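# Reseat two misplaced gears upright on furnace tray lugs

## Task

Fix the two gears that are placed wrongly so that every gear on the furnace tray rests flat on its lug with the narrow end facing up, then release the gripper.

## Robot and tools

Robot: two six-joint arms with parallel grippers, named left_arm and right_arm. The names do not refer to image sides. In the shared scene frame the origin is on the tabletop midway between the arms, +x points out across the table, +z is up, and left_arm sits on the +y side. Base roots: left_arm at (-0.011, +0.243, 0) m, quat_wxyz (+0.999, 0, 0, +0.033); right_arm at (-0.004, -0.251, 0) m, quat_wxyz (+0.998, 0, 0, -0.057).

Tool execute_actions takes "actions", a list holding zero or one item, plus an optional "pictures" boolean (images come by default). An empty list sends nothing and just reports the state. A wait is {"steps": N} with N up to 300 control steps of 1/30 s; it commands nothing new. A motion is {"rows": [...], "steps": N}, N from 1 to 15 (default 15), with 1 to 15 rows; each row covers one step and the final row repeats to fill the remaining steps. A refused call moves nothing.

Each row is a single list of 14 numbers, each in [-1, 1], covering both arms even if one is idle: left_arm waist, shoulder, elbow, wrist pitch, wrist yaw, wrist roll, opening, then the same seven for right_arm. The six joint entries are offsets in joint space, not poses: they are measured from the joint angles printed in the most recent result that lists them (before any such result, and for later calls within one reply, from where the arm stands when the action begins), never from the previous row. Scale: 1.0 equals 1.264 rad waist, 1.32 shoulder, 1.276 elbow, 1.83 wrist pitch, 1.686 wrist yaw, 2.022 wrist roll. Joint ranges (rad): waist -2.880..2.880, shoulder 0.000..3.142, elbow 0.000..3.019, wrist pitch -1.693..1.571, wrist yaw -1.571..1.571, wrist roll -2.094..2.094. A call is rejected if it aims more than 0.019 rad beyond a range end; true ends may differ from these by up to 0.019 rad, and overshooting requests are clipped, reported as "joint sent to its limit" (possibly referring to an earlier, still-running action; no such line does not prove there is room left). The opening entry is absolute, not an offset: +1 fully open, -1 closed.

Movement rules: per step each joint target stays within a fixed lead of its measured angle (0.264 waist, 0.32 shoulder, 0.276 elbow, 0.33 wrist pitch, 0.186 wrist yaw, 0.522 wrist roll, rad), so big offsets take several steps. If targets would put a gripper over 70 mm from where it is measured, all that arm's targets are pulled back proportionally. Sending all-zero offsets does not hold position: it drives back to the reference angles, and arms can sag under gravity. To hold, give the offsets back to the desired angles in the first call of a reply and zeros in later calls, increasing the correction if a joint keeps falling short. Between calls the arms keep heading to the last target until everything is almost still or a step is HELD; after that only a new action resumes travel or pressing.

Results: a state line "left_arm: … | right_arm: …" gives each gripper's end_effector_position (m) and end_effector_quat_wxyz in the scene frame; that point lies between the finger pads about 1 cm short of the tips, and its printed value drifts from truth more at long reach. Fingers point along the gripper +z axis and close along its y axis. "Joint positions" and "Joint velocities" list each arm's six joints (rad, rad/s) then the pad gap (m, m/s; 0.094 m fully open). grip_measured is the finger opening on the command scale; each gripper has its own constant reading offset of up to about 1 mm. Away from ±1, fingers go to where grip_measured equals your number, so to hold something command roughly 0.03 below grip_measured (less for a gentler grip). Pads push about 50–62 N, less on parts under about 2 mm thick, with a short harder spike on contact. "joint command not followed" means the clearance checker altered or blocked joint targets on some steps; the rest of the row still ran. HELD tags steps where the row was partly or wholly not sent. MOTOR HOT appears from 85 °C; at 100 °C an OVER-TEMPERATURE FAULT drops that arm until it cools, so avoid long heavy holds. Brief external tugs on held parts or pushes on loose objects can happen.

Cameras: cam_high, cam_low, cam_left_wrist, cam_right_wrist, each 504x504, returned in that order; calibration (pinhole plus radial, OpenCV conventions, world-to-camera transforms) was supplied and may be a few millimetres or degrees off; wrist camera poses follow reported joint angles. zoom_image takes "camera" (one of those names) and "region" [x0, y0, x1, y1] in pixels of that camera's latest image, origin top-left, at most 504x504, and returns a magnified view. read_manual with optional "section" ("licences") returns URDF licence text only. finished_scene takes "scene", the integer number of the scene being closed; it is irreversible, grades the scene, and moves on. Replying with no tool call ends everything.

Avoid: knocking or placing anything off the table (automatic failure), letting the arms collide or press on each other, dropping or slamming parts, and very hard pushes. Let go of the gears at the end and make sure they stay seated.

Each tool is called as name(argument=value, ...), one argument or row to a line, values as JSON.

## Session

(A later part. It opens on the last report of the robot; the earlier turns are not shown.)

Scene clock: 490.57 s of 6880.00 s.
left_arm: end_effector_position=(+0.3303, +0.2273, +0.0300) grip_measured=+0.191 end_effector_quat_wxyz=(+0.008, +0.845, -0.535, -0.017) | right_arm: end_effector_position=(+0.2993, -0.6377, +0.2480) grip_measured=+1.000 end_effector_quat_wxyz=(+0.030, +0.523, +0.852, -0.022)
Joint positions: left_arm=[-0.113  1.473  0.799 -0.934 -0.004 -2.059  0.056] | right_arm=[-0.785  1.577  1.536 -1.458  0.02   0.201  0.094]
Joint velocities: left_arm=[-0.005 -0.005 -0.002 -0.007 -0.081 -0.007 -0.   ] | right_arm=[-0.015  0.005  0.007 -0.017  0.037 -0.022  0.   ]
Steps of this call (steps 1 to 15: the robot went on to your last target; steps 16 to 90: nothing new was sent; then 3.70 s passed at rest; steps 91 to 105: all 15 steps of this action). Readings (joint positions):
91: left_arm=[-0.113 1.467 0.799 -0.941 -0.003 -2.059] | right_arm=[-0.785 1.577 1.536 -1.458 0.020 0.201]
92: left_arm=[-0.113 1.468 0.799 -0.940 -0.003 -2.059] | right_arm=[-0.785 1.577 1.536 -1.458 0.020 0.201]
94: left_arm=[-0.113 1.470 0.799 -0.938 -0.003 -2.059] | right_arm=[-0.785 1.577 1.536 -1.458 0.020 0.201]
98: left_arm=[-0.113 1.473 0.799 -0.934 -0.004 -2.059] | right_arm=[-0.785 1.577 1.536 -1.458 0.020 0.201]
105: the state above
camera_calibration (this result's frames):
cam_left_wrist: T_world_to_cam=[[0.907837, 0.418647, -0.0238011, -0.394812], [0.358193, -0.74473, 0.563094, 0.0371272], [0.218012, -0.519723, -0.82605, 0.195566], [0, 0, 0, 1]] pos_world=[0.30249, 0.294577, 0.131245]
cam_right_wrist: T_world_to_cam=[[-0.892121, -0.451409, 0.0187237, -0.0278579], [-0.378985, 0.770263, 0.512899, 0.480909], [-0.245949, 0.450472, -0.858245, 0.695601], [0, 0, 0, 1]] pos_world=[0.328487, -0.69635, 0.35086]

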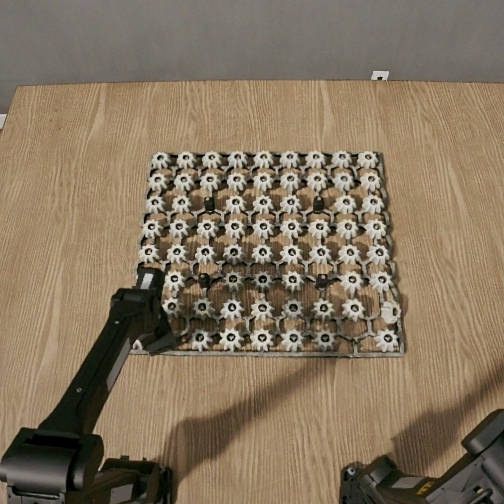

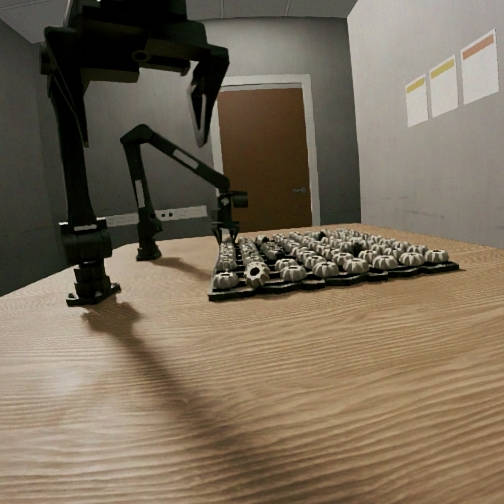

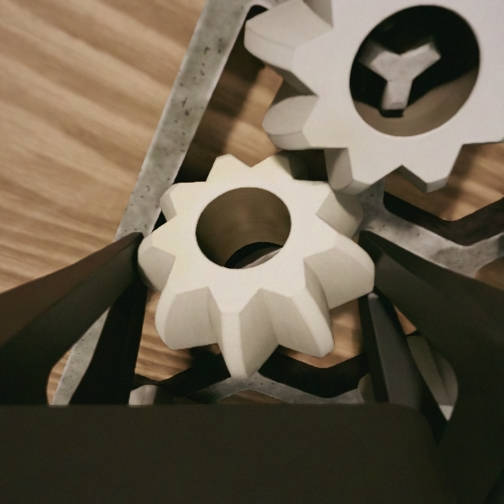

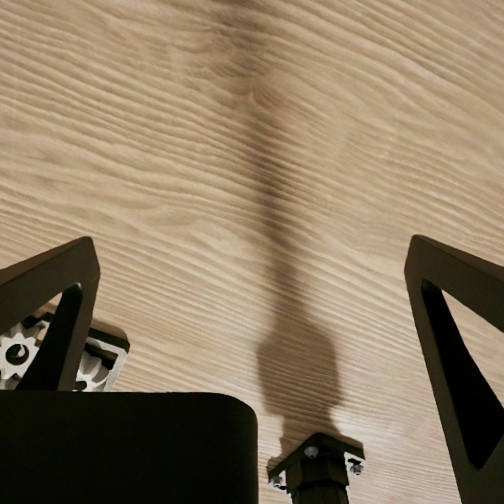

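execute_actions(
  actions=[
    {"rows":[[0,-0.01,0.03,-0.01,0,0,0.12,0,0,0,0,0,0,1],[0,-0.01,0.03,-0.01,0,0,0.12,0,0,0,0,0,0,1],[0,-0.02,0.045,-0.025,0,0,0.12,0,0,0,0,0,0,1],[0,-0.02,0.045,-0.025,0,0,0.12,0,0,0,0,0,0,1],[0,-0.03,0.06,-0.04,0,0,0.12,0,0,0,0,0,0,1],[0,-0.03,0.06,-0.04,0,0,0.12,0,0,0,0,0,0,1],[0,-0.04,0.075,-0.055,0,0,0.12,0,0,0,0,0,0,1],[0,-0.04,0.075,-0.055,0,0,0.12,0,0,0,0,0,0,1],[0,-0.05,0.09,-0.07,0,0,0.12,0,0,0,0,0,0,1]],"steps":15},
  ],
)

execute_actions(
  actions=[
    {"rows":[[0.05,0,0,0,0,0,0.12,0,0,0,0,0,0,1],[0.1,0,0,0,0,0,0.12,0,0,0,0,0,0,1],[0.15,0,0,0,0,0,0.12,0,0,0,0,0,0,1],[0.2,0,0,0,0,0,0.12,0,0,0,0,0,0,1],[0.24,0,0,0,0,0,0.12,0,0,0,0,0,0,1]],"steps":15},
  ],
)

Scene clock: 499.97 s of 6880.00 s.
left_arm: end_effector_position=(+0.3314, +0.2273, +0.0612) grip_measured=+0.191 end_effector_quat_wxyz=(+0.012, +0.845, -0.535, -0.025) | right_arm: end_effector_position=(+0.2993, -0.6377, +0.2480) grip_measured=+1.000 end_effector_quat_wxyz=(+0.030, +0.523, +0.852, -0.022)
Joint positions: left_arm=[-0.113  1.431  0.854 -1.05  -0.004 -2.059  0.056] | right_arm=[-0.785  1.577  1.536 -1.458  0.02   0.201  0.094]
Joint velocities: left_arm=[-0.024 -0.083  0.066  0.007  0.037 -0.066 -0.001] | right_arm=[-0.005 -0.005  0.002  0.012 -0.022 -0.007  0.   ]
Steps of this call (steps 1 to 15: the robot went on to your last target; steps 16 to 90: nothing new was sent; then 5.90 s passed at rest; steps 91 to 105: all 15 steps of this action). Readings (joint positions):
91: left_arm=[-0.113 1.473 0.799 -0.935 -0.004 -2.059] | right_arm=[-0.785 1.577 1.536 -1.458 0.020 0.201]
92: left_arm=[-0.113 1.473 0.799 -0.935 -0.004 -2.059] | right_arm=[-0.785 1.577 1.536 -1.458 0.020 0.201]
94: left_arm=[-0.113 1.473 0.803 -0.945 -0.005 -2.059] | right_arm=[-0.785 1.577 1.536 -1.458 0.020 0.201]
98: left_arm=[-0.113 1.466 0.821 -1.001 -0.004 -2.059] | right_arm=[-0.785 1.577 1.536 -1.458 0.020 0.201]
105: the state above
camera_calibration (this result's frames):
cam_left_wrist: T_world_to_cam=[[0.907248, 0.41867, -0.0402124, -0.393824], [0.368613, -0.74543, 0.55539, 0.0163323], [0.20255, -0.518699, -0.830617, 0.226359], [0, 0, 0, 1]] pos_world=[0.305426, 0.294469, 0.16311]
cam_right_wrist: T_world_to_cam=[[-0.892121, -0.451409, 0.0187237, -0.0278579], [-0.378985, 0.770263, 0.512899, 0.480909], [-0.245949, 0.450472, -0.858245, 0.695601], [0, 0, 0, 1]] pos_world=[0.328487, -0.69635, 0.35086]

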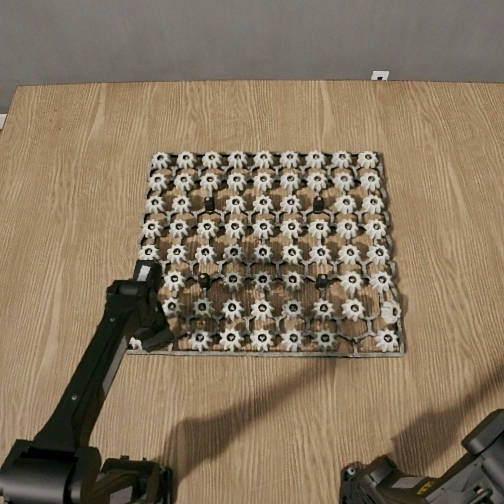

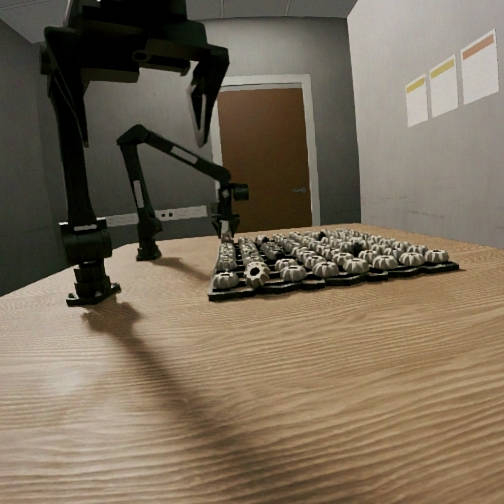

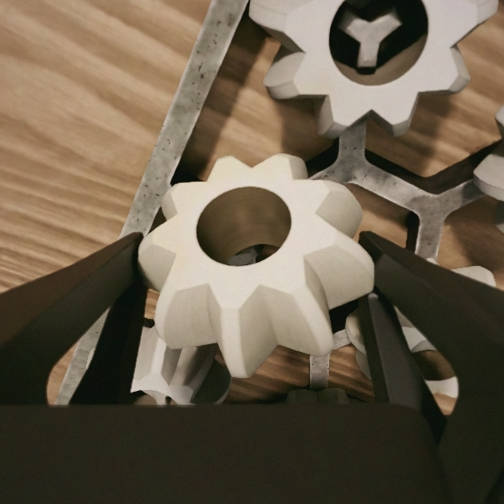

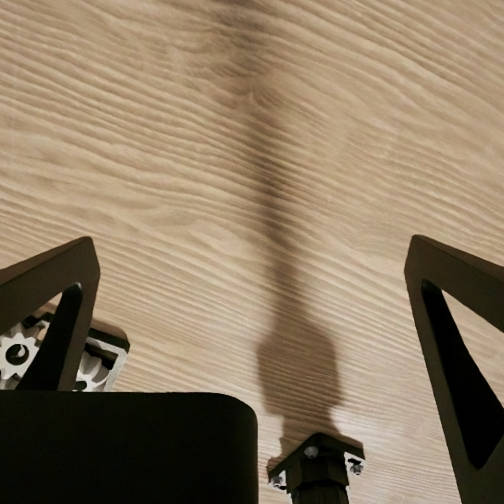

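Scene clock: 500.47 s of 6880.00 s.
left_arm: end_effector_position=(+0.3139, +0.3360, +0.0616) grip_measured=+0.123 end_effector_quat_wxyz=(+0.016, +0.919, -0.392, -0.029) | right_arm: end_effector_position=(+0.2993, -0.6377, +0.2480) grip_measured=+1.000 end_effector_quat_wxyz=(+0.030, +0.523, +0.852, -0.022)
Joint positions: left_arm=[ 0.209  1.424  0.848 -1.059 -0.01  -2.06   0.053] | right_arm=[-0.785  1.577  1.536 -1.458  0.02   0.201  0.094]
Joint velocities: left_arm=[-0.151 -0.005 -0.012  0.022  0.037 -0.037  0.   ] | right_arm=[-0.005 -0.005  0.002 -0.012 -0.095  0.007  0.   ]
Steps of this call (steps 1 to 15: all 15 steps of this action). Readings (joint positions):
1: left_arm=[-0.109 1.431 0.855 -1.050 -0.003 -2.059] | right_arm=[-0.785 1.577 1.536 -1.458 0.020 0.201]
2: left_arm=[-0.095 1.431 0.855 -1.050 0.001 -2.059] | right_arm=[-0.785 1.577 1.536 -1.458 0.020 0.201]
4: left_arm=[-0.025 1.431 0.850 -1.057 0.041 -2.059] | right_arm=[-0.785 1.577 1.536 -1.458 0.020 0.201]
8: left_arm=[0.152 1.424 0.848 -1.064 0.005 -2.059] | right_arm=[-0.785 1.577 1.536 -1.458 0.020 0.201]
15: the state above
camera_calibration (this result's frames):
cam_left_wrist: T_world_to_cam=[[0.727188, 0.684953, -0.0451325, -0.456116], [0.591583, -0.591997, 0.547329, -0.0174362], [0.348176, -0.42471, -0.8357, 0.209598], [0, 0, 0, 1]] pos_world=[0.26902, 0.391115, 0.164119]
cam_right_wrist: T_world_to_cam=[[-0.892121, -0.451409, 0.0187237, -0.0278579], [-0.378985, 0.770263, 0.512899, 0.480909], [-0.245949, 0.450472, -0.858245, 0.695601], [0, 0, 0, 1]] pos_world=[0.328487, -0.69635, 0.35086]

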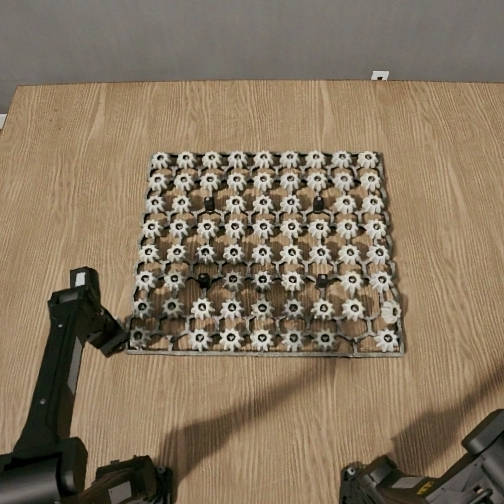

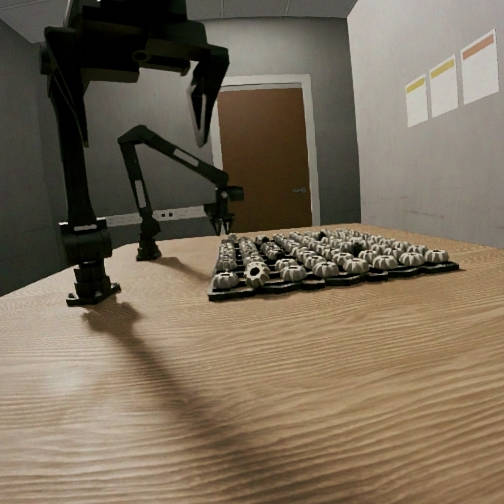

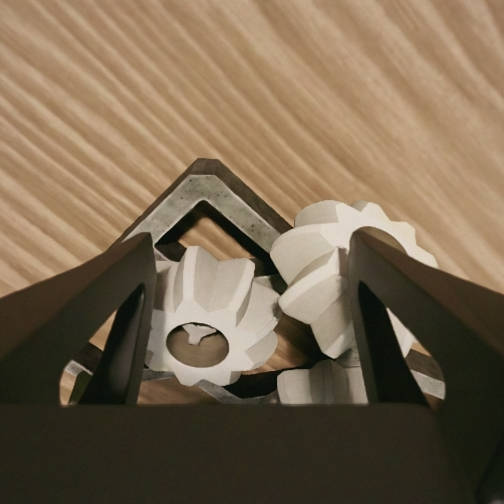

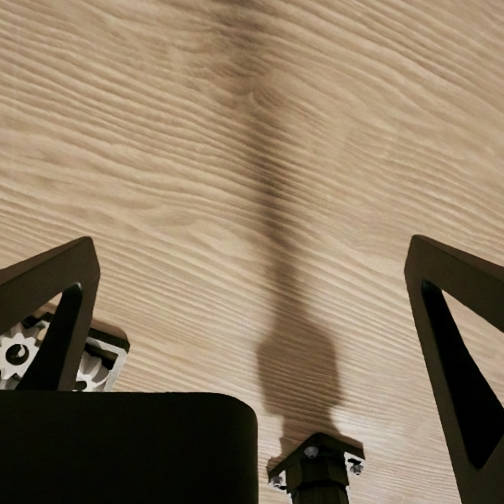

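execute_actions(
  actions=[
    {"rows":[[-0.1,-0.1,0.12,0,0,0.6,0.6,0,0,0,0,0,0,1]],"steps":15},
  ],
)

execute_actions(
  actions=[
    {"steps":60},
  ],
)

Scene clock: 503.43 s of 6880.00 s.
left_arm: end_effector_position=(+0.3757, +0.3006, +0.1519) grip_measured=+0.597 end_effector_quat_wxyz=(+0.089, -0.540, +0.836, -0.035) | right_arm: end_effector_position=(+0.2993, -0.6377, +0.2480) grip_measured=+1.000 end_effector_quat_wxyz=(+0.030, +0.523, +0.852, -0.022)
Joint positions: left_arm=[ 0.079  1.288  0.969 -1.059 -0.01  -1.     0.075] | right_arm=[-0.785  1.577  1.536 -1.458  0.02   0.201  0.094]
Joint velocities: left_arm=[-0.015  0.015 -0.002  0.012  0.051  0.886 -0.   ] | right_arm=[-0.005 -0.005 -0.007  0.002 -0.022  0.037  0.   ]
Steps of this call (steps 1 to 30: the robot went on to your last target; steps 31 to 74: nothing new was sent; steps 75 to 89: all 15 steps of this action). Readings (joint positions):
75: left_arm=[0.190 1.420 0.850 -1.059 -0.009 -2.016] | right_arm=[-0.785 1.577 1.536 -1.458 0.020 0.201]
76: left_arm=[0.179 1.413 0.853 -1.059 -0.010 -1.956] | right_arm=[-0.785 1.577 1.536 -1.458 0.020 0.201]
78: left_arm=[0.144 1.387 0.868 -1.059 -0.010 -1.829] | right_arm=[-0.785 1.577 1.536 -1.458 0.020 0.201]
82: left_arm=[0.087 1.325 0.926 -1.059 -0.010 -1.483] | right_arm=[-0.785 1.577 1.536 -1.458 0.020 0.201]
89: the state above
camera_calibration (this result's frames):
cam_left_wrist: T_world_to_cam=[[0.890976, -0.424181, 0.161966, -0.232311], [-0.446991, -0.75676, 0.476984, 0.326074], [-0.079758, -0.497379, -0.863859, 0.435427], [0, 0, 0, 1]] pos_world=[0.387464, 0.364791, 0.258242]
cam_right_wrist: T_world_to_cam=[[-0.892121, -0.451409, 0.0187237, -0.0278579], [-0.378985, 0.770263, 0.512899, 0.480909], [-0.245949, 0.450472, -0.858245, 0.695601], [0, 0, 0, 1]] pos_world=[0.328487, -0.69635, 0.35086]

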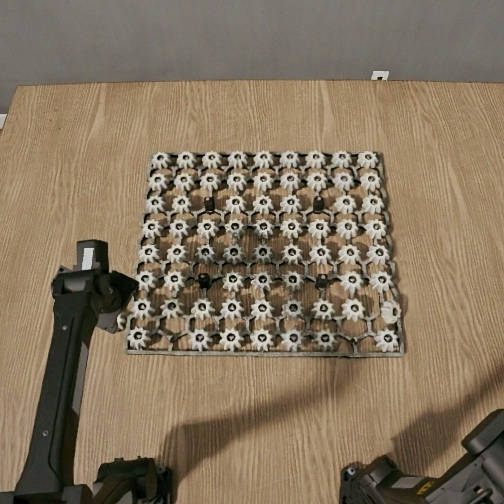

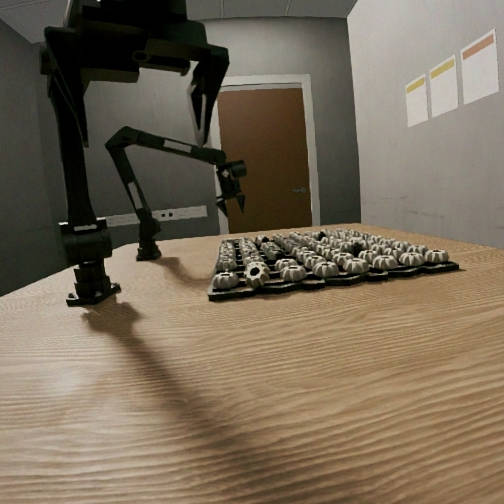

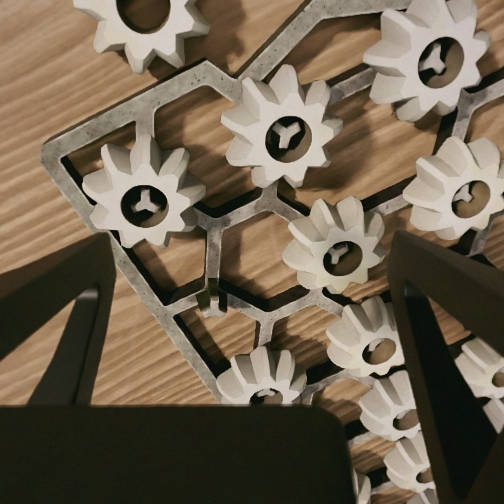

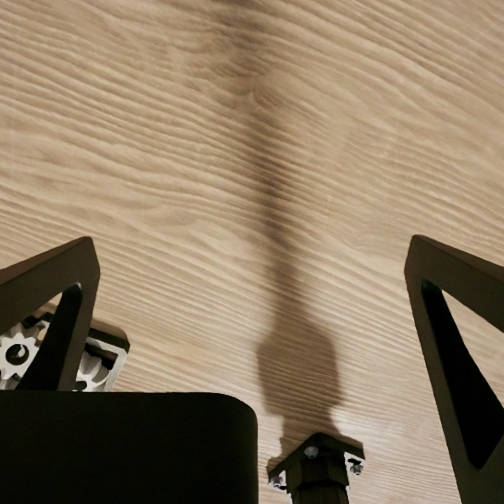

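Scene clock: 505.43 s of 6880.00 s.
left_arm: end_effector_position=(+0.3757, +0.3006, +0.1517) grip_measured=+0.597 end_effector_quat_wxyz=(+0.091, -0.480, +0.872, -0.029) | right_arm: end_effector_position=(+0.2993, -0.6377, +0.2480) grip_measured=+1.000 end_effector_quat_wxyz=(+0.030, +0.523, +0.852, -0.022)
Joint positions: left_arm=[ 0.079  1.288  0.969 -1.059 -0.01  -0.861  0.075] | right_arm=[-0.785  1.577  1.536 -1.458  0.02   0.201  0.094]
Joint velocities: left_arm=[-0.005 -0.005 -0.002  0.007 -0.007 -0.066 -0.001] | right_arm=[-0.005  0.015 -0.002 -0.002  0.022 -0.037  0.   ]
Steps of this call (steps 1 to 30: the robot went on to your last target; steps 31 to 60: nothing new was sent). Readings (joint positions):
1: left_arm=[0.079 1.288 0.969 -1.059 -0.010 -0.972] | right_arm=[-0.785 1.577 1.536 -1.458 0.020 0.201]
2: left_arm=[0.079 1.288 0.969 -1.059 -0.010 -0.949] | right_arm=[-0.785 1.577 1.536 -1.458 0.020 0.201]
4: left_arm=[0.079 1.288 0.969 -1.059 -0.010 -0.917] | right_arm=[-0.785 1.577 1.536 -1.458 0.020 0.201]
8: left_arm=[0.079 1.288 0.969 -1.059 -0.010 -0.883] | right_arm=[-0.785 1.577 1.536 -1.458 0.020 0.201]
60: the state above
All arms were judged still, so your last target was given up. Only a new action makes them travel on or press farther. Fingers that are still opening or closing keep moving.
camera_calibration (this result's frames):
cam_left_wrist: T_world_to_cam=[[0.825446, -0.545662, 0.144538, -0.168505], [-0.544169, -0.701147, 0.46073, 0.348407], [-0.15006, -0.458961, -0.875692, 0.451967], [0, 0, 0, 1]] pos_world=[0.396507, 0.359773, 0.259618]
cam_right_wrist: T_world_to_cam=[[-0.892121, -0.451409, 0.0187237, -0.0278579], [-0.378985, 0.770263, 0.512899, 0.480909], [-0.245949, 0.450472, -0.858245, 0.695601], [0, 0, 0, 1]] pos_world=[0.328487, -0.69635, 0.35086]

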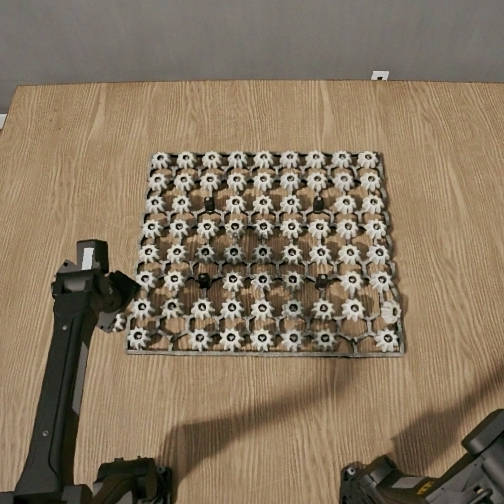

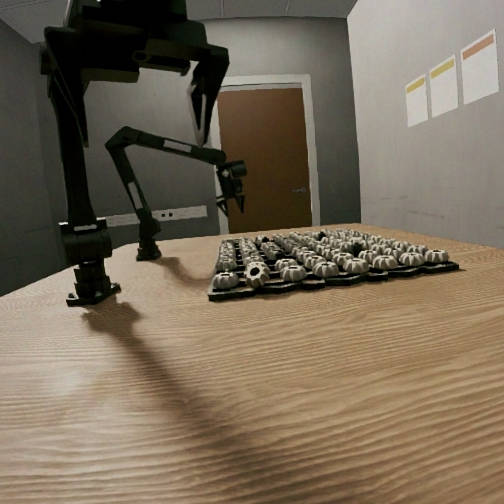

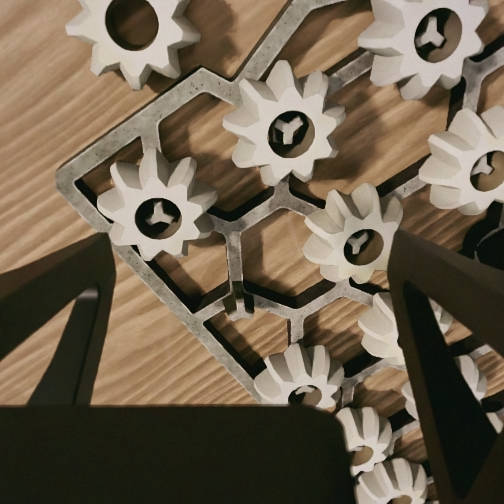

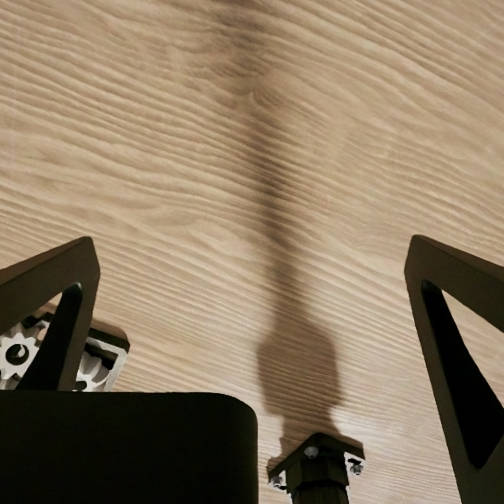

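execute_actions(
  actions=[
    {"rows":[[0.116,0.197,0.055,-0.007,0,0.426,0.6,0,0,0,0,0,0,1]],"steps":15},
  ],
)

execute_actions(
  actions=[
    {"steps":50},
  ],
)

Scene clock: 522.63 s of 6880.00 s.
left_arm: end_effector_position=(+0.3707, +0.3614, +0.0591) grip_measured=+0.597 end_effector_quat_wxyz=(-0.030, -0.179, +0.983, +0.001) | right_arm: end_effector_position=(+0.2993, -0.6377, +0.2480) grip_measured=+1.000 end_effector_quat_wxyz=(+0.030, +0.523, +0.852, -0.022)
Joint positions: left_arm=[ 0.232  1.575  1.011 -1.065 -0.01  -0.061  0.075] | right_arm=[-0.785  1.577  1.536 -1.458  0.02   0.201  0.094]
Joint velocities: left_arm=[-0.044 -0.19  -0.007 -0.022 -0.066  0.315 -0.   ] | right_arm=[-0.015 -0.005  0.002 -0.012  0.022  0.022  0.   ]
Steps of this call (steps 1 to 90: nothing new was sent; then 13.70 s passed at rest; steps 91 to 105: all 15 steps of this action). Readings (joint positions):
91: left_arm=[0.086 1.300 0.970 -1.062 -0.007 -0.808] | right_arm=[-0.785 1.577 1.536 -1.458 0.020 0.201]
92: left_arm=[0.103 1.325 0.980 -1.064 -0.006 -0.735] | right_arm=[-0.785 1.577 1.536 -1.458 0.020 0.201]
94: left_arm=[0.158 1.415 1.002 -1.064 -0.006 -0.564] | right_arm=[-0.785 1.577 1.536 -1.458 0.020 0.201]
98: left_arm=[0.239 1.578 1.011 -1.065 -0.010 -0.246] | right_arm=[-0.785 1.577 1.536 -1.458 0.020 0.201]
105: the state above
camera_calibration (this result's frames):
cam_left_wrist: T_world_to_cam=[[0.342202, -0.939613, -0.00502115, 0.212584], [-0.731172, -0.269638, 0.626644, 0.334495], [-0.590157, -0.210768, -0.779289, 0.465728], [0, 0, 0, 1]] pos_world=[0.446679, 0.388099, 0.154395]
cam_right_wrist: T_world_to_cam=[[-0.892121, -0.451409, 0.0187237, -0.0278579], [-0.378985, 0.770263, 0.512899, 0.480909], [-0.245949, 0.450472, -0.858245, 0.695601], [0, 0, 0, 1]] pos_world=[0.328487, -0.69635, 0.35086]

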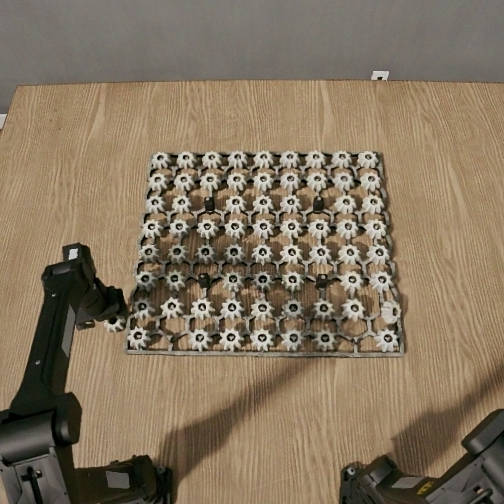

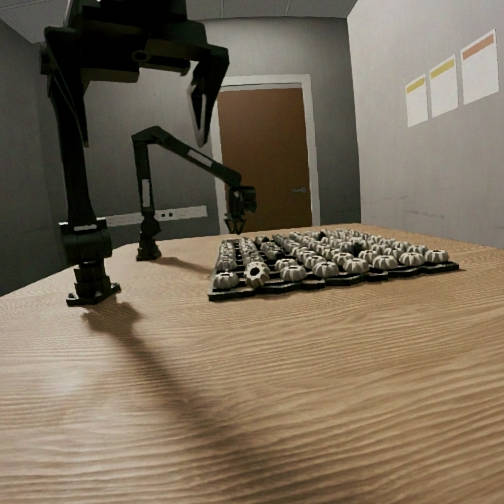

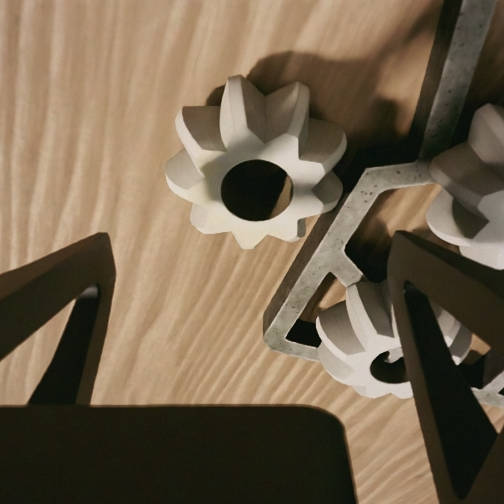

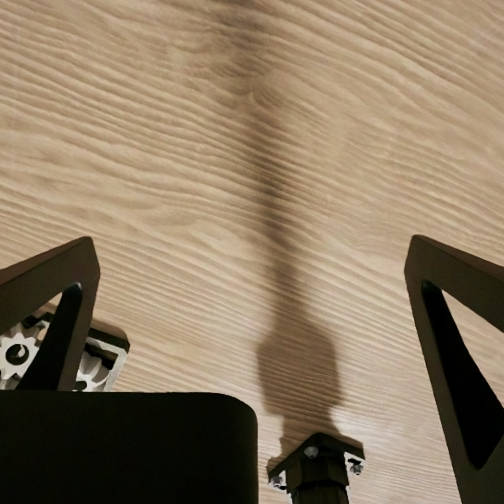

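Scene clock: 524.30 s of 6880.00 s.
left_arm: end_effector_position=(+0.3717, +0.3611, +0.0640) grip_measured=+0.597 end_effector_quat_wxyz=(-0.023, -0.154, +0.988, +0.002) | right_arm: end_effector_position=(+0.2993, -0.6377, +0.2480) grip_measured=+1.000 end_effector_quat_wxyz=(+0.030, +0.523, +0.852, -0.022)
Joint positions: left_arm=[ 0.23   1.562  1.011 -1.065 -0.01  -0.012  0.075] | right_arm=[-0.785  1.577  1.536 -1.458  0.02   0.201  0.094]
Joint velocities: left_arm=[-0.015 -0.015 -0.017  0.022 -0.022 -0.037  0.   ] | right_arm=[-0.005 -0.015  0.007  0.002  0.022 -0.037  0.   ]
Steps of this call (steps 1 to 30: the robot went on to your last target; steps 31 to 50: nothing new was sent). Readings (joint positions):
1: left_arm=[0.231 1.569 1.011 -1.065 -0.010 -0.051] | right_arm=[-0.785 1.577 1.536 -1.458 0.020 0.201]
2: left_arm=[0.230 1.566 1.011 -1.065 -0.010 -0.043] | right_arm=[-0.785 1.577 1.536 -1.458 0.020 0.201]
4: left_arm=[0.230 1.562 1.011 -1.065 -0.010 -0.032] | right_arm=[-0.785 1.577 1.536 -1.458 0.020 0.201]
8: left_arm=[0.230 1.562 1.011 -1.065 -0.010 -0.020] | right_arm=[-0.785 1.577 1.536 -1.458 0.020 0.201]
50: the state above
All arms were judged still, so your last target was given up. Only a new action makes them travel on or press farther. Fingers that are still opening or closing keep moving.
camera_calibration (this result's frames):
cam_left_wrist: T_world_to_cam=[[0.294585, -0.955623, -0.0021392, 0.235249], [-0.751711, -0.233107, 0.616921, 0.327158], [-0.590043, -0.180128, -0.787022, 0.459483], [0, 0, 0, 1]] pos_world=[0.447742, 0.383838, 0.160295]
cam_right_wrist: T_world_to_cam=[[-0.892121, -0.451409, 0.0187237, -0.0278579], [-0.378985, 0.770263, 0.512899, 0.480909], [-0.245949, 0.450472, -0.858245, 0.695601], [0, 0, 0, 1]] pos_world=[0.328487, -0.69635, 0.35086]

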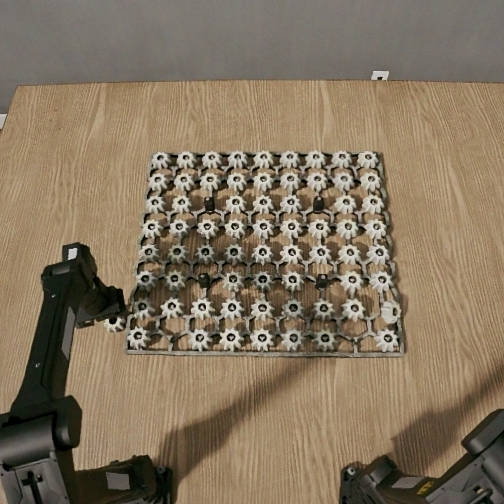

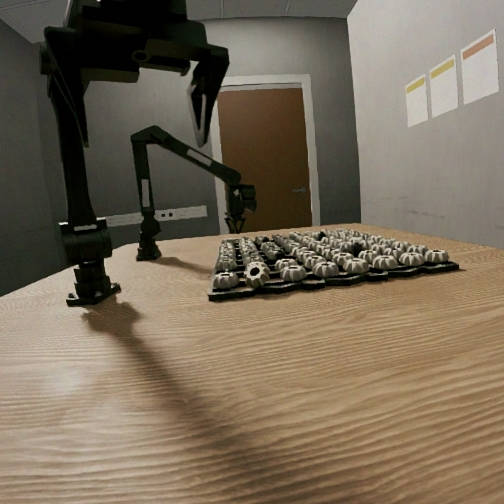

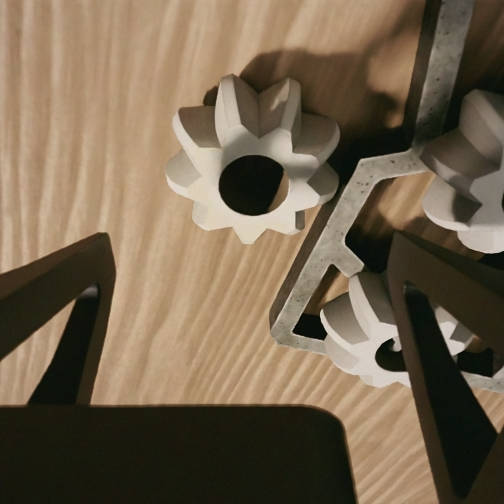

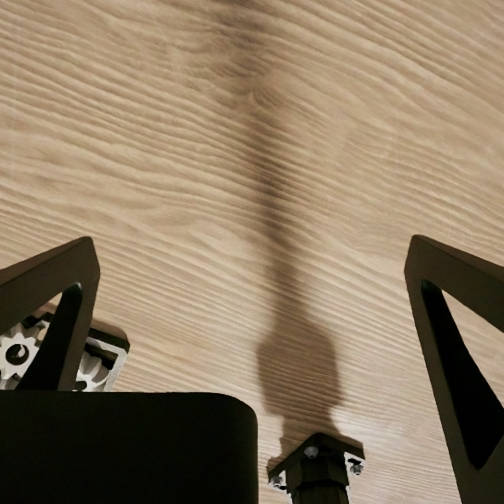

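execute_actions(
  actions=[
    {"rows":[[0,0.02,-0.01,0.02,0,0,0.5,0,0,0,0,0,0,1],[0,0.04,-0.02,0.045,0,0,0.5,0,0,0,0,0,0,1],[0,0.059,-0.03,0.072,0,0,0.5,0,0,0,0,0,0,1]],"steps":15},
  ],
)

Scene clock: 529.13 s of 6880.00 s.
left_arm: end_effector_position=(+0.3783, +0.3636, +0.0232) grip_measured=+0.502 end_effector_quat_wxyz=(-0.017, -0.155, +0.988, +0.001) | right_arm: end_effector_position=(+0.2993, -0.6377, +0.2480) grip_measured=+1.000 end_effector_quat_wxyz=(+0.030, +0.523, +0.852, -0.022)
Joint positions: left_arm=[ 0.232  1.637  0.974 -0.941 -0.007 -0.012  0.071] | right_arm=[-0.785  1.577  1.536 -1.458  0.02   0.201  0.094]
Joint velocities: left_arm=[-0.005 -0.005  0.022  0.012 -0.081 -0.037  0.001] | right_arm=[-0.015  0.005  0.002  0.002  0.051 -0.037  0.   ]
Steps of this call (steps 1 to 90: nothing new was sent; then 1.33 s passed at rest; steps 91 to 105: all 15 steps of this action). Readings (joint positions):
91: left_arm=[0.230 1.563 1.009 -1.060 -0.010 -0.012] | right_arm=[-0.785 1.577 1.536 -1.458 0.020 0.201]
92: left_arm=[0.230 1.566 1.004 -1.044 -0.010 -0.012] | right_arm=[-0.785 1.577 1.536 -1.458 0.020 0.201]
94: left_arm=[0.230 1.584 0.991 -0.986 -0.010 -0.012] | right_arm=[-0.785 1.577 1.536 -1.458 0.020 0.201]
98: left_arm=[0.231 1.638 0.973 -0.949 -0.005 -0.012] | right_arm=[-0.785 1.577 1.536 -1.458 0.020 0.201]
105: the state above
camera_calibration (this result's frames):
cam_left_wrist: T_world_to_cam=[[0.297246, -0.954801, 0.000544471, 0.234253], [-0.759124, -0.235983, 0.606666, 0.361937], [-0.579116, -0.180743, -0.794957, 0.427973], [0, 0, 0, 1]] pos_world=[0.45297, 0.386429, 0.120518]
cam_right_wrist: T_world_to_cam=[[-0.892121, -0.451409, 0.0187237, -0.0278579], [-0.378985, 0.770263, 0.512899, 0.480909], [-0.245949, 0.450472, -0.858245, 0.695601], [0, 0, 0, 1]] pos_world=[0.328487, -0.69635, 0.35086]

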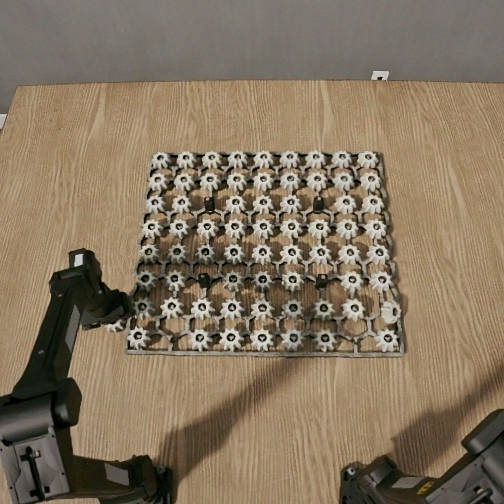

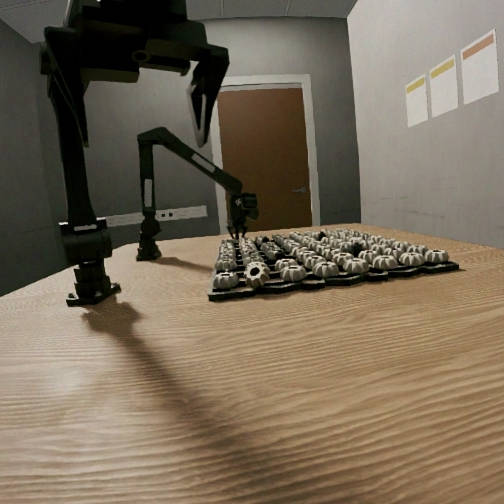

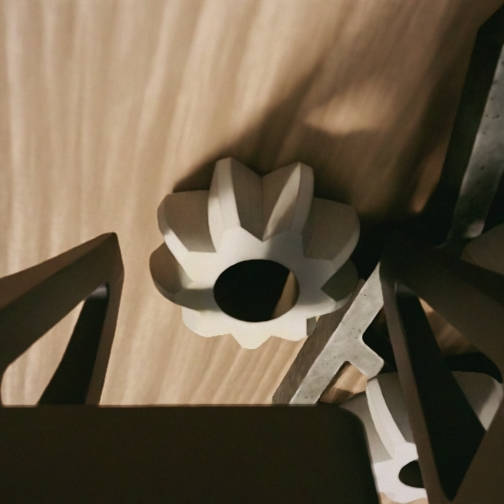

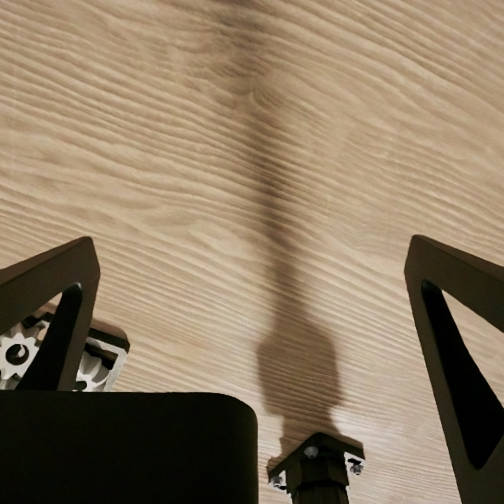

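execute_actions(
  actions=[
    {"rows":[[0,0,0.02,0,0,0,0.45,0,0,0,0,0,0,1],[0,0,0.02,0,0,0,0.4,0,0,0,0,0,0,1],[0,0,0.02,0,0,0,0.35,0,0,0,0,0,0,1],[0,0,0.02,0,0,0,0.33,0,0,0,0,0,0,1],[0,0.012,0.01,0.005,0,0,0.33,0,0,0,0,0,0,1],[0,0.014,0.01,0.005,0,0,0.33,0,0,0,0,0,0,1],[0,0.014,0.01,0.005,0,0,0.33,0,0,0,0,0,0,1],[0,0.014,0.01,0.005,0,0,0.33,0,0,0,0,0,0,1],[0,0.014,0.01,0.005,0,0,0.28,0,0,0,0,0,0,1],[0,0.014,0.01,0.005,0,0,0.23,0,0,0,0,0,0,1],[0,0.014,0.01,0.005,0,0,0.18,0,0,0,0,0,0,1],[0,0.014,0.01,0.005,0,0,0.13,0,0,0,0,0,0,1],[0,0.014,0.01,0.005,0,0,0.1,0,0,0,0,0,0,1]],"steps":15},
  ],
)

Scene clock: 534.73 s of 6880.00 s.
left_arm: end_effector_position=(+0.3779, +0.3634, +0.0216) grip_measured=+0.137 end_effector_quat_wxyz=(-0.019, -0.155, +0.988, +0.001) | right_arm: end_effector_position=(+0.2993, -0.6377, +0.2480) grip_measured=+1.000 end_effector_quat_wxyz=(+0.030, +0.523, +0.852, -0.022)
Joint positions: left_arm=[ 0.232  1.641  0.974 -0.941 -0.007 -0.012  0.053] | right_arm=[-0.785  1.577  1.536 -1.458  0.02   0.201  0.094]
Joint velocities: left_arm=[-0.005 -0.005 -0.002 -0.002 -0.022 -0.022  0.   ] | right_arm=[-0.005 -0.015 -0.002  0.002 -0.022 -0.022  0.   ]
Steps of this call (steps 1 to 15: the robot went on to your last target; steps 16 to 90: nothing new was sent; then 2.10 s passed at rest; steps 91 to 105: all 15 steps of this action). Readings (joint positions):
91: left_arm=[0.232 1.637 0.974 -0.941 -0.007 -0.012] | right_arm=[-0.785 1.577 1.536 -1.458 0.020 0.201]
92: left_arm=[0.232 1.637 0.974 -0.941 -0.007 -0.012] | right_arm=[-0.785 1.577 1.536 -1.458 0.020 0.201]
94: left_arm=[0.232 1.637 0.974 -0.941 -0.007 -0.012] | right_arm=[-0.785 1.577 1.536 -1.458 0.020 0.201]
98: left_arm=[0.232 1.637 0.974 -0.941 -0.007 -0.012] | right_arm=[-0.785 1.577 1.536 -1.458 0.020 0.201]
105: the state above
camera_calibration (this result's frames):
cam_left_wrist: T_world_to_cam=[[0.297262, -0.954796, 0.000914816, 0.234174], [-0.75675, -0.235019, 0.609997, 0.361238], [-0.582207, -0.182021, -0.792403, 0.427989], [0, 0, 0, 1]] pos_world=[0.452934, 0.386389, 0.118572]
cam_right_wrist: T_world_to_cam=[[-0.892121, -0.451409, 0.0187237, -0.0278579], [-0.378985, 0.770263, 0.512899, 0.480909], [-0.245949, 0.450472, -0.858245, 0.695601], [0, 0, 0, 1]] pos_world=[0.328487, -0.69635, 0.35086]

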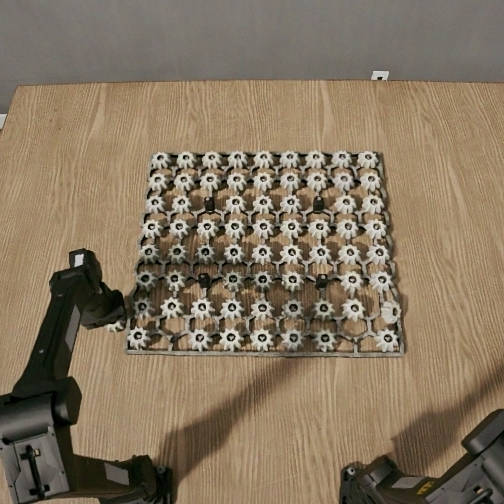

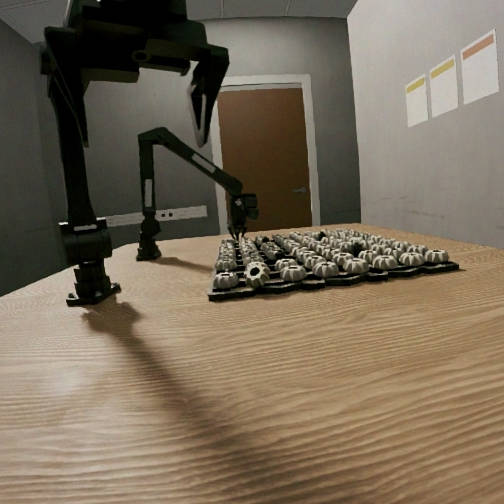

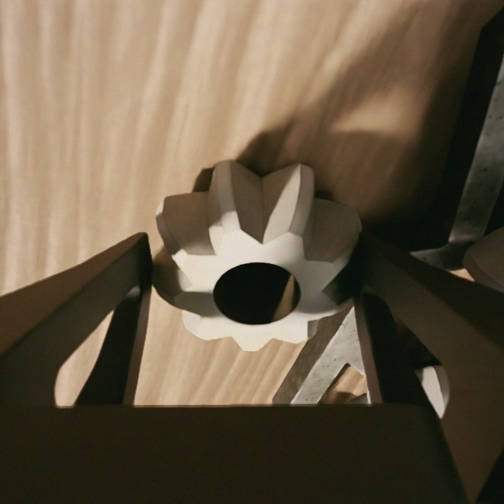

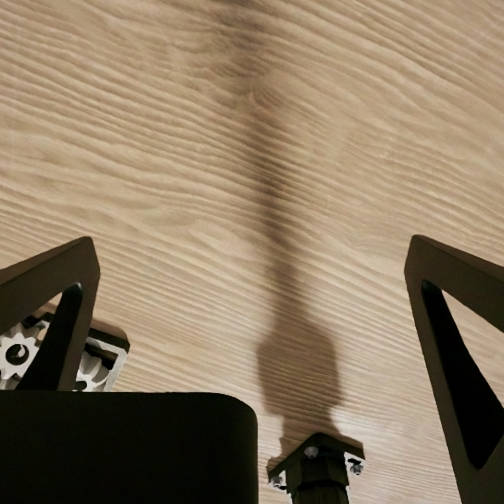

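execute_actions(
  actions=[
    {"rows":[[0,-0.015,0.03,-0.02,0,0,0.08,0,0,0,0,0,0,1],[0,-0.03,0.045,-0.04,0,0,0.08,0,0,0,0,0,0,1],[0,-0.045,0.06,-0.06,0,0,0.08,0,0,0,0,0,0,1],[0,-0.06,0.075,-0.08,0,0,0.08,0,0,0,0,0,0,1],[0,-0.075,0.085,-0.095,0,0,0.08,0,0,0,0,0,0,1],[0,-0.09,0.095,-0.102,0,0,0.08,0,0,0,0,0,0,1]],"steps":15},
  ],
)

execute_actions(
  actions=[
    {"steps":30},
  ],
  pictures=false,
)

Scene clock: 544.73 s of 6880.00 s.
left_arm: end_effector_position=(+0.3822, +0.3650, +0.0980) grip_measured=+0.083 end_effector_quat_wxyz=(-0.002, -0.155, +0.988, +0.004) | right_arm: end_effector_position=(+0.2993, -0.6377, +0.2480) grip_measured=+1.000 end_effector_quat_wxyz=(+0.030, +0.523, +0.852, -0.022)
Joint positions: left_arm=[ 0.232  1.517  1.061 -1.116 -0.008 -0.012  0.051] | right_arm=[-0.785  1.577  1.536 -1.458  0.02   0.201  0.094]
Joint velocities: left_arm=[-0.005  0.005 -0.002  0.002  0.022 -0.022 -0.   ] | right_arm=[-0.015 -0.005 -0.032 -0.012 -0.007 -0.051  0.   ]
Steps of this call (steps 1 to 15: the robot went on to your last target; steps 16 to 90: nothing new was sent; then 6.50 s passed at rest; steps 91 to 105: all 15 steps of this action). Readings (joint positions):
91: left_arm=[0.232 1.640 0.975 -0.944 -0.007 -0.012] | right_arm=[-0.785 1.577 1.536 -1.458 0.020 0.201]
92: left_arm=[0.232 1.640 0.978 -0.957 -0.007 -0.012] | right_arm=[-0.785 1.577 1.536 -1.458 0.020 0.201]
94: left_arm=[0.232 1.631 0.991 -1.010 -0.008 -0.012] | right_arm=[-0.785 1.577 1.536 -1.458 0.020 0.201]
98: left_arm=[0.232 1.571 1.024 -1.104 -0.008 -0.012] | right_arm=[-0.785 1.577 1.536 -1.458 0.020 0.201]
105: the state above
camera_calibration (this result's frames):
cam_left_wrist: T_world_to_cam=[[0.297227, -0.954807, -0.000520236, 0.234512], [-0.776475, -0.24203, 0.581814, 0.331126], [-0.555646, -0.172527, -0.813322, 0.479802], [0, 0, 0, 1]] pos_world=[0.454008, 0.386835, 0.197701]
cam_right_wrist: T_world_to_cam=[[-0.892121, -0.451409, 0.0187237, -0.0278579], [-0.378985, 0.770263, 0.512899, 0.480909], [-0.245949, 0.450472, -0.858245, 0.695601], [0, 0, 0, 1]] pos_world=[0.328487, -0.69635, 0.35086]

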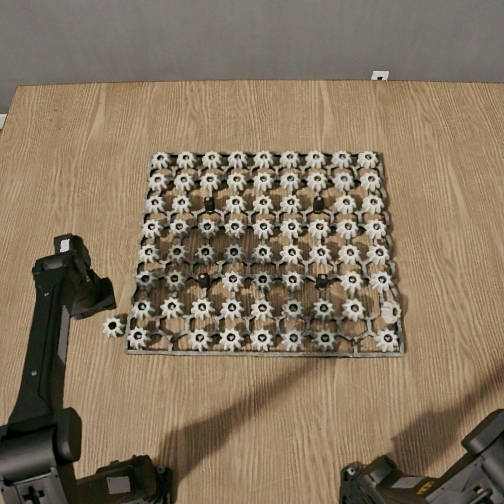

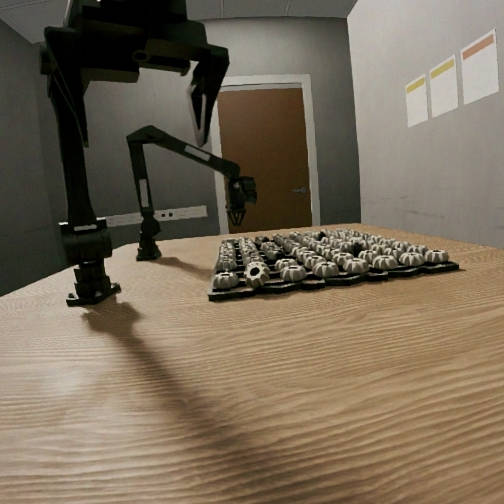

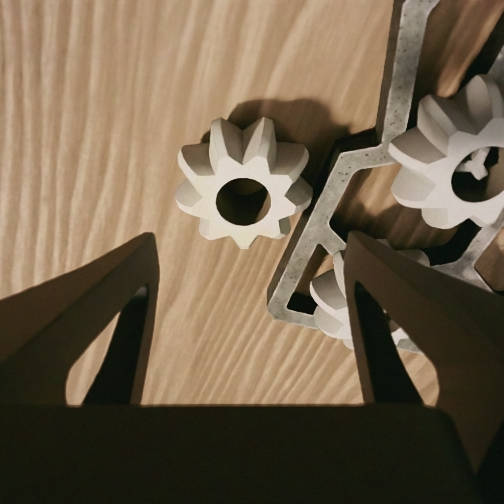

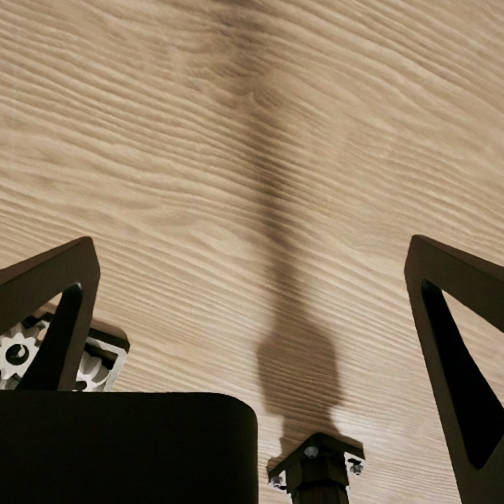

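Scene clock: 545.73 s of 6880.00 s.
left_arm: end_effector_position=(+0.3815, +0.3648, +0.0978) grip_measured=+0.083 end_effector_quat_wxyz=(-0.003, -0.155, +0.988, +0.004) | right_arm: end_effector_position=(+0.2993, -0.6377, +0.2480) grip_measured=+1.000 end_effector_quat_wxyz=(+0.030, +0.523, +0.852, -0.022)
Joint positions: left_arm=[ 0.232  1.518  1.061 -1.119 -0.008 -0.012  0.051] | right_arm=[-0.785  1.577  1.536 -1.458  0.02   0.201  0.094]
Joint velocities: left_arm=[-0.005  0.005 -0.002  0.002  0.007 -0.095 -0.001] | right_arm=[-0.015 -0.005 -0.007 -0.012 -0.007  0.051  0.   ]
Steps of this call (steps 1 to 15: the robot went on to your last target; steps 16 to 30: nothing new was sent). Readings (joint positions):
1: left_arm=[0.232 1.518 1.061 -1.118 -0.008 -0.012] | right_arm=[-0.785 1.577 1.536 -1.458 0.020 0.201]
2: left_arm=[0.232 1.518 1.061 -1.119 -0.008 -0.012] | right_arm=[-0.785 1.577 1.536 -1.458 0.020 0.201]
4: left_arm=[0.232 1.518 1.061 -1.119 -0.008 -0.012] | right_arm=[-0.785 1.577 1.536 -1.458 0.020 0.201]
8: left_arm=[0.232 1.518 1.061 -1.119 -0.008 -0.012] | right_arm=[-0.785 1.577 1.536 -1.458 0.020 0.201]
30: the state above
All arms were judged still, so your last target was given up. Only a new action makes them travel on or press farther. Fingers that are still opening or closing keep moving.


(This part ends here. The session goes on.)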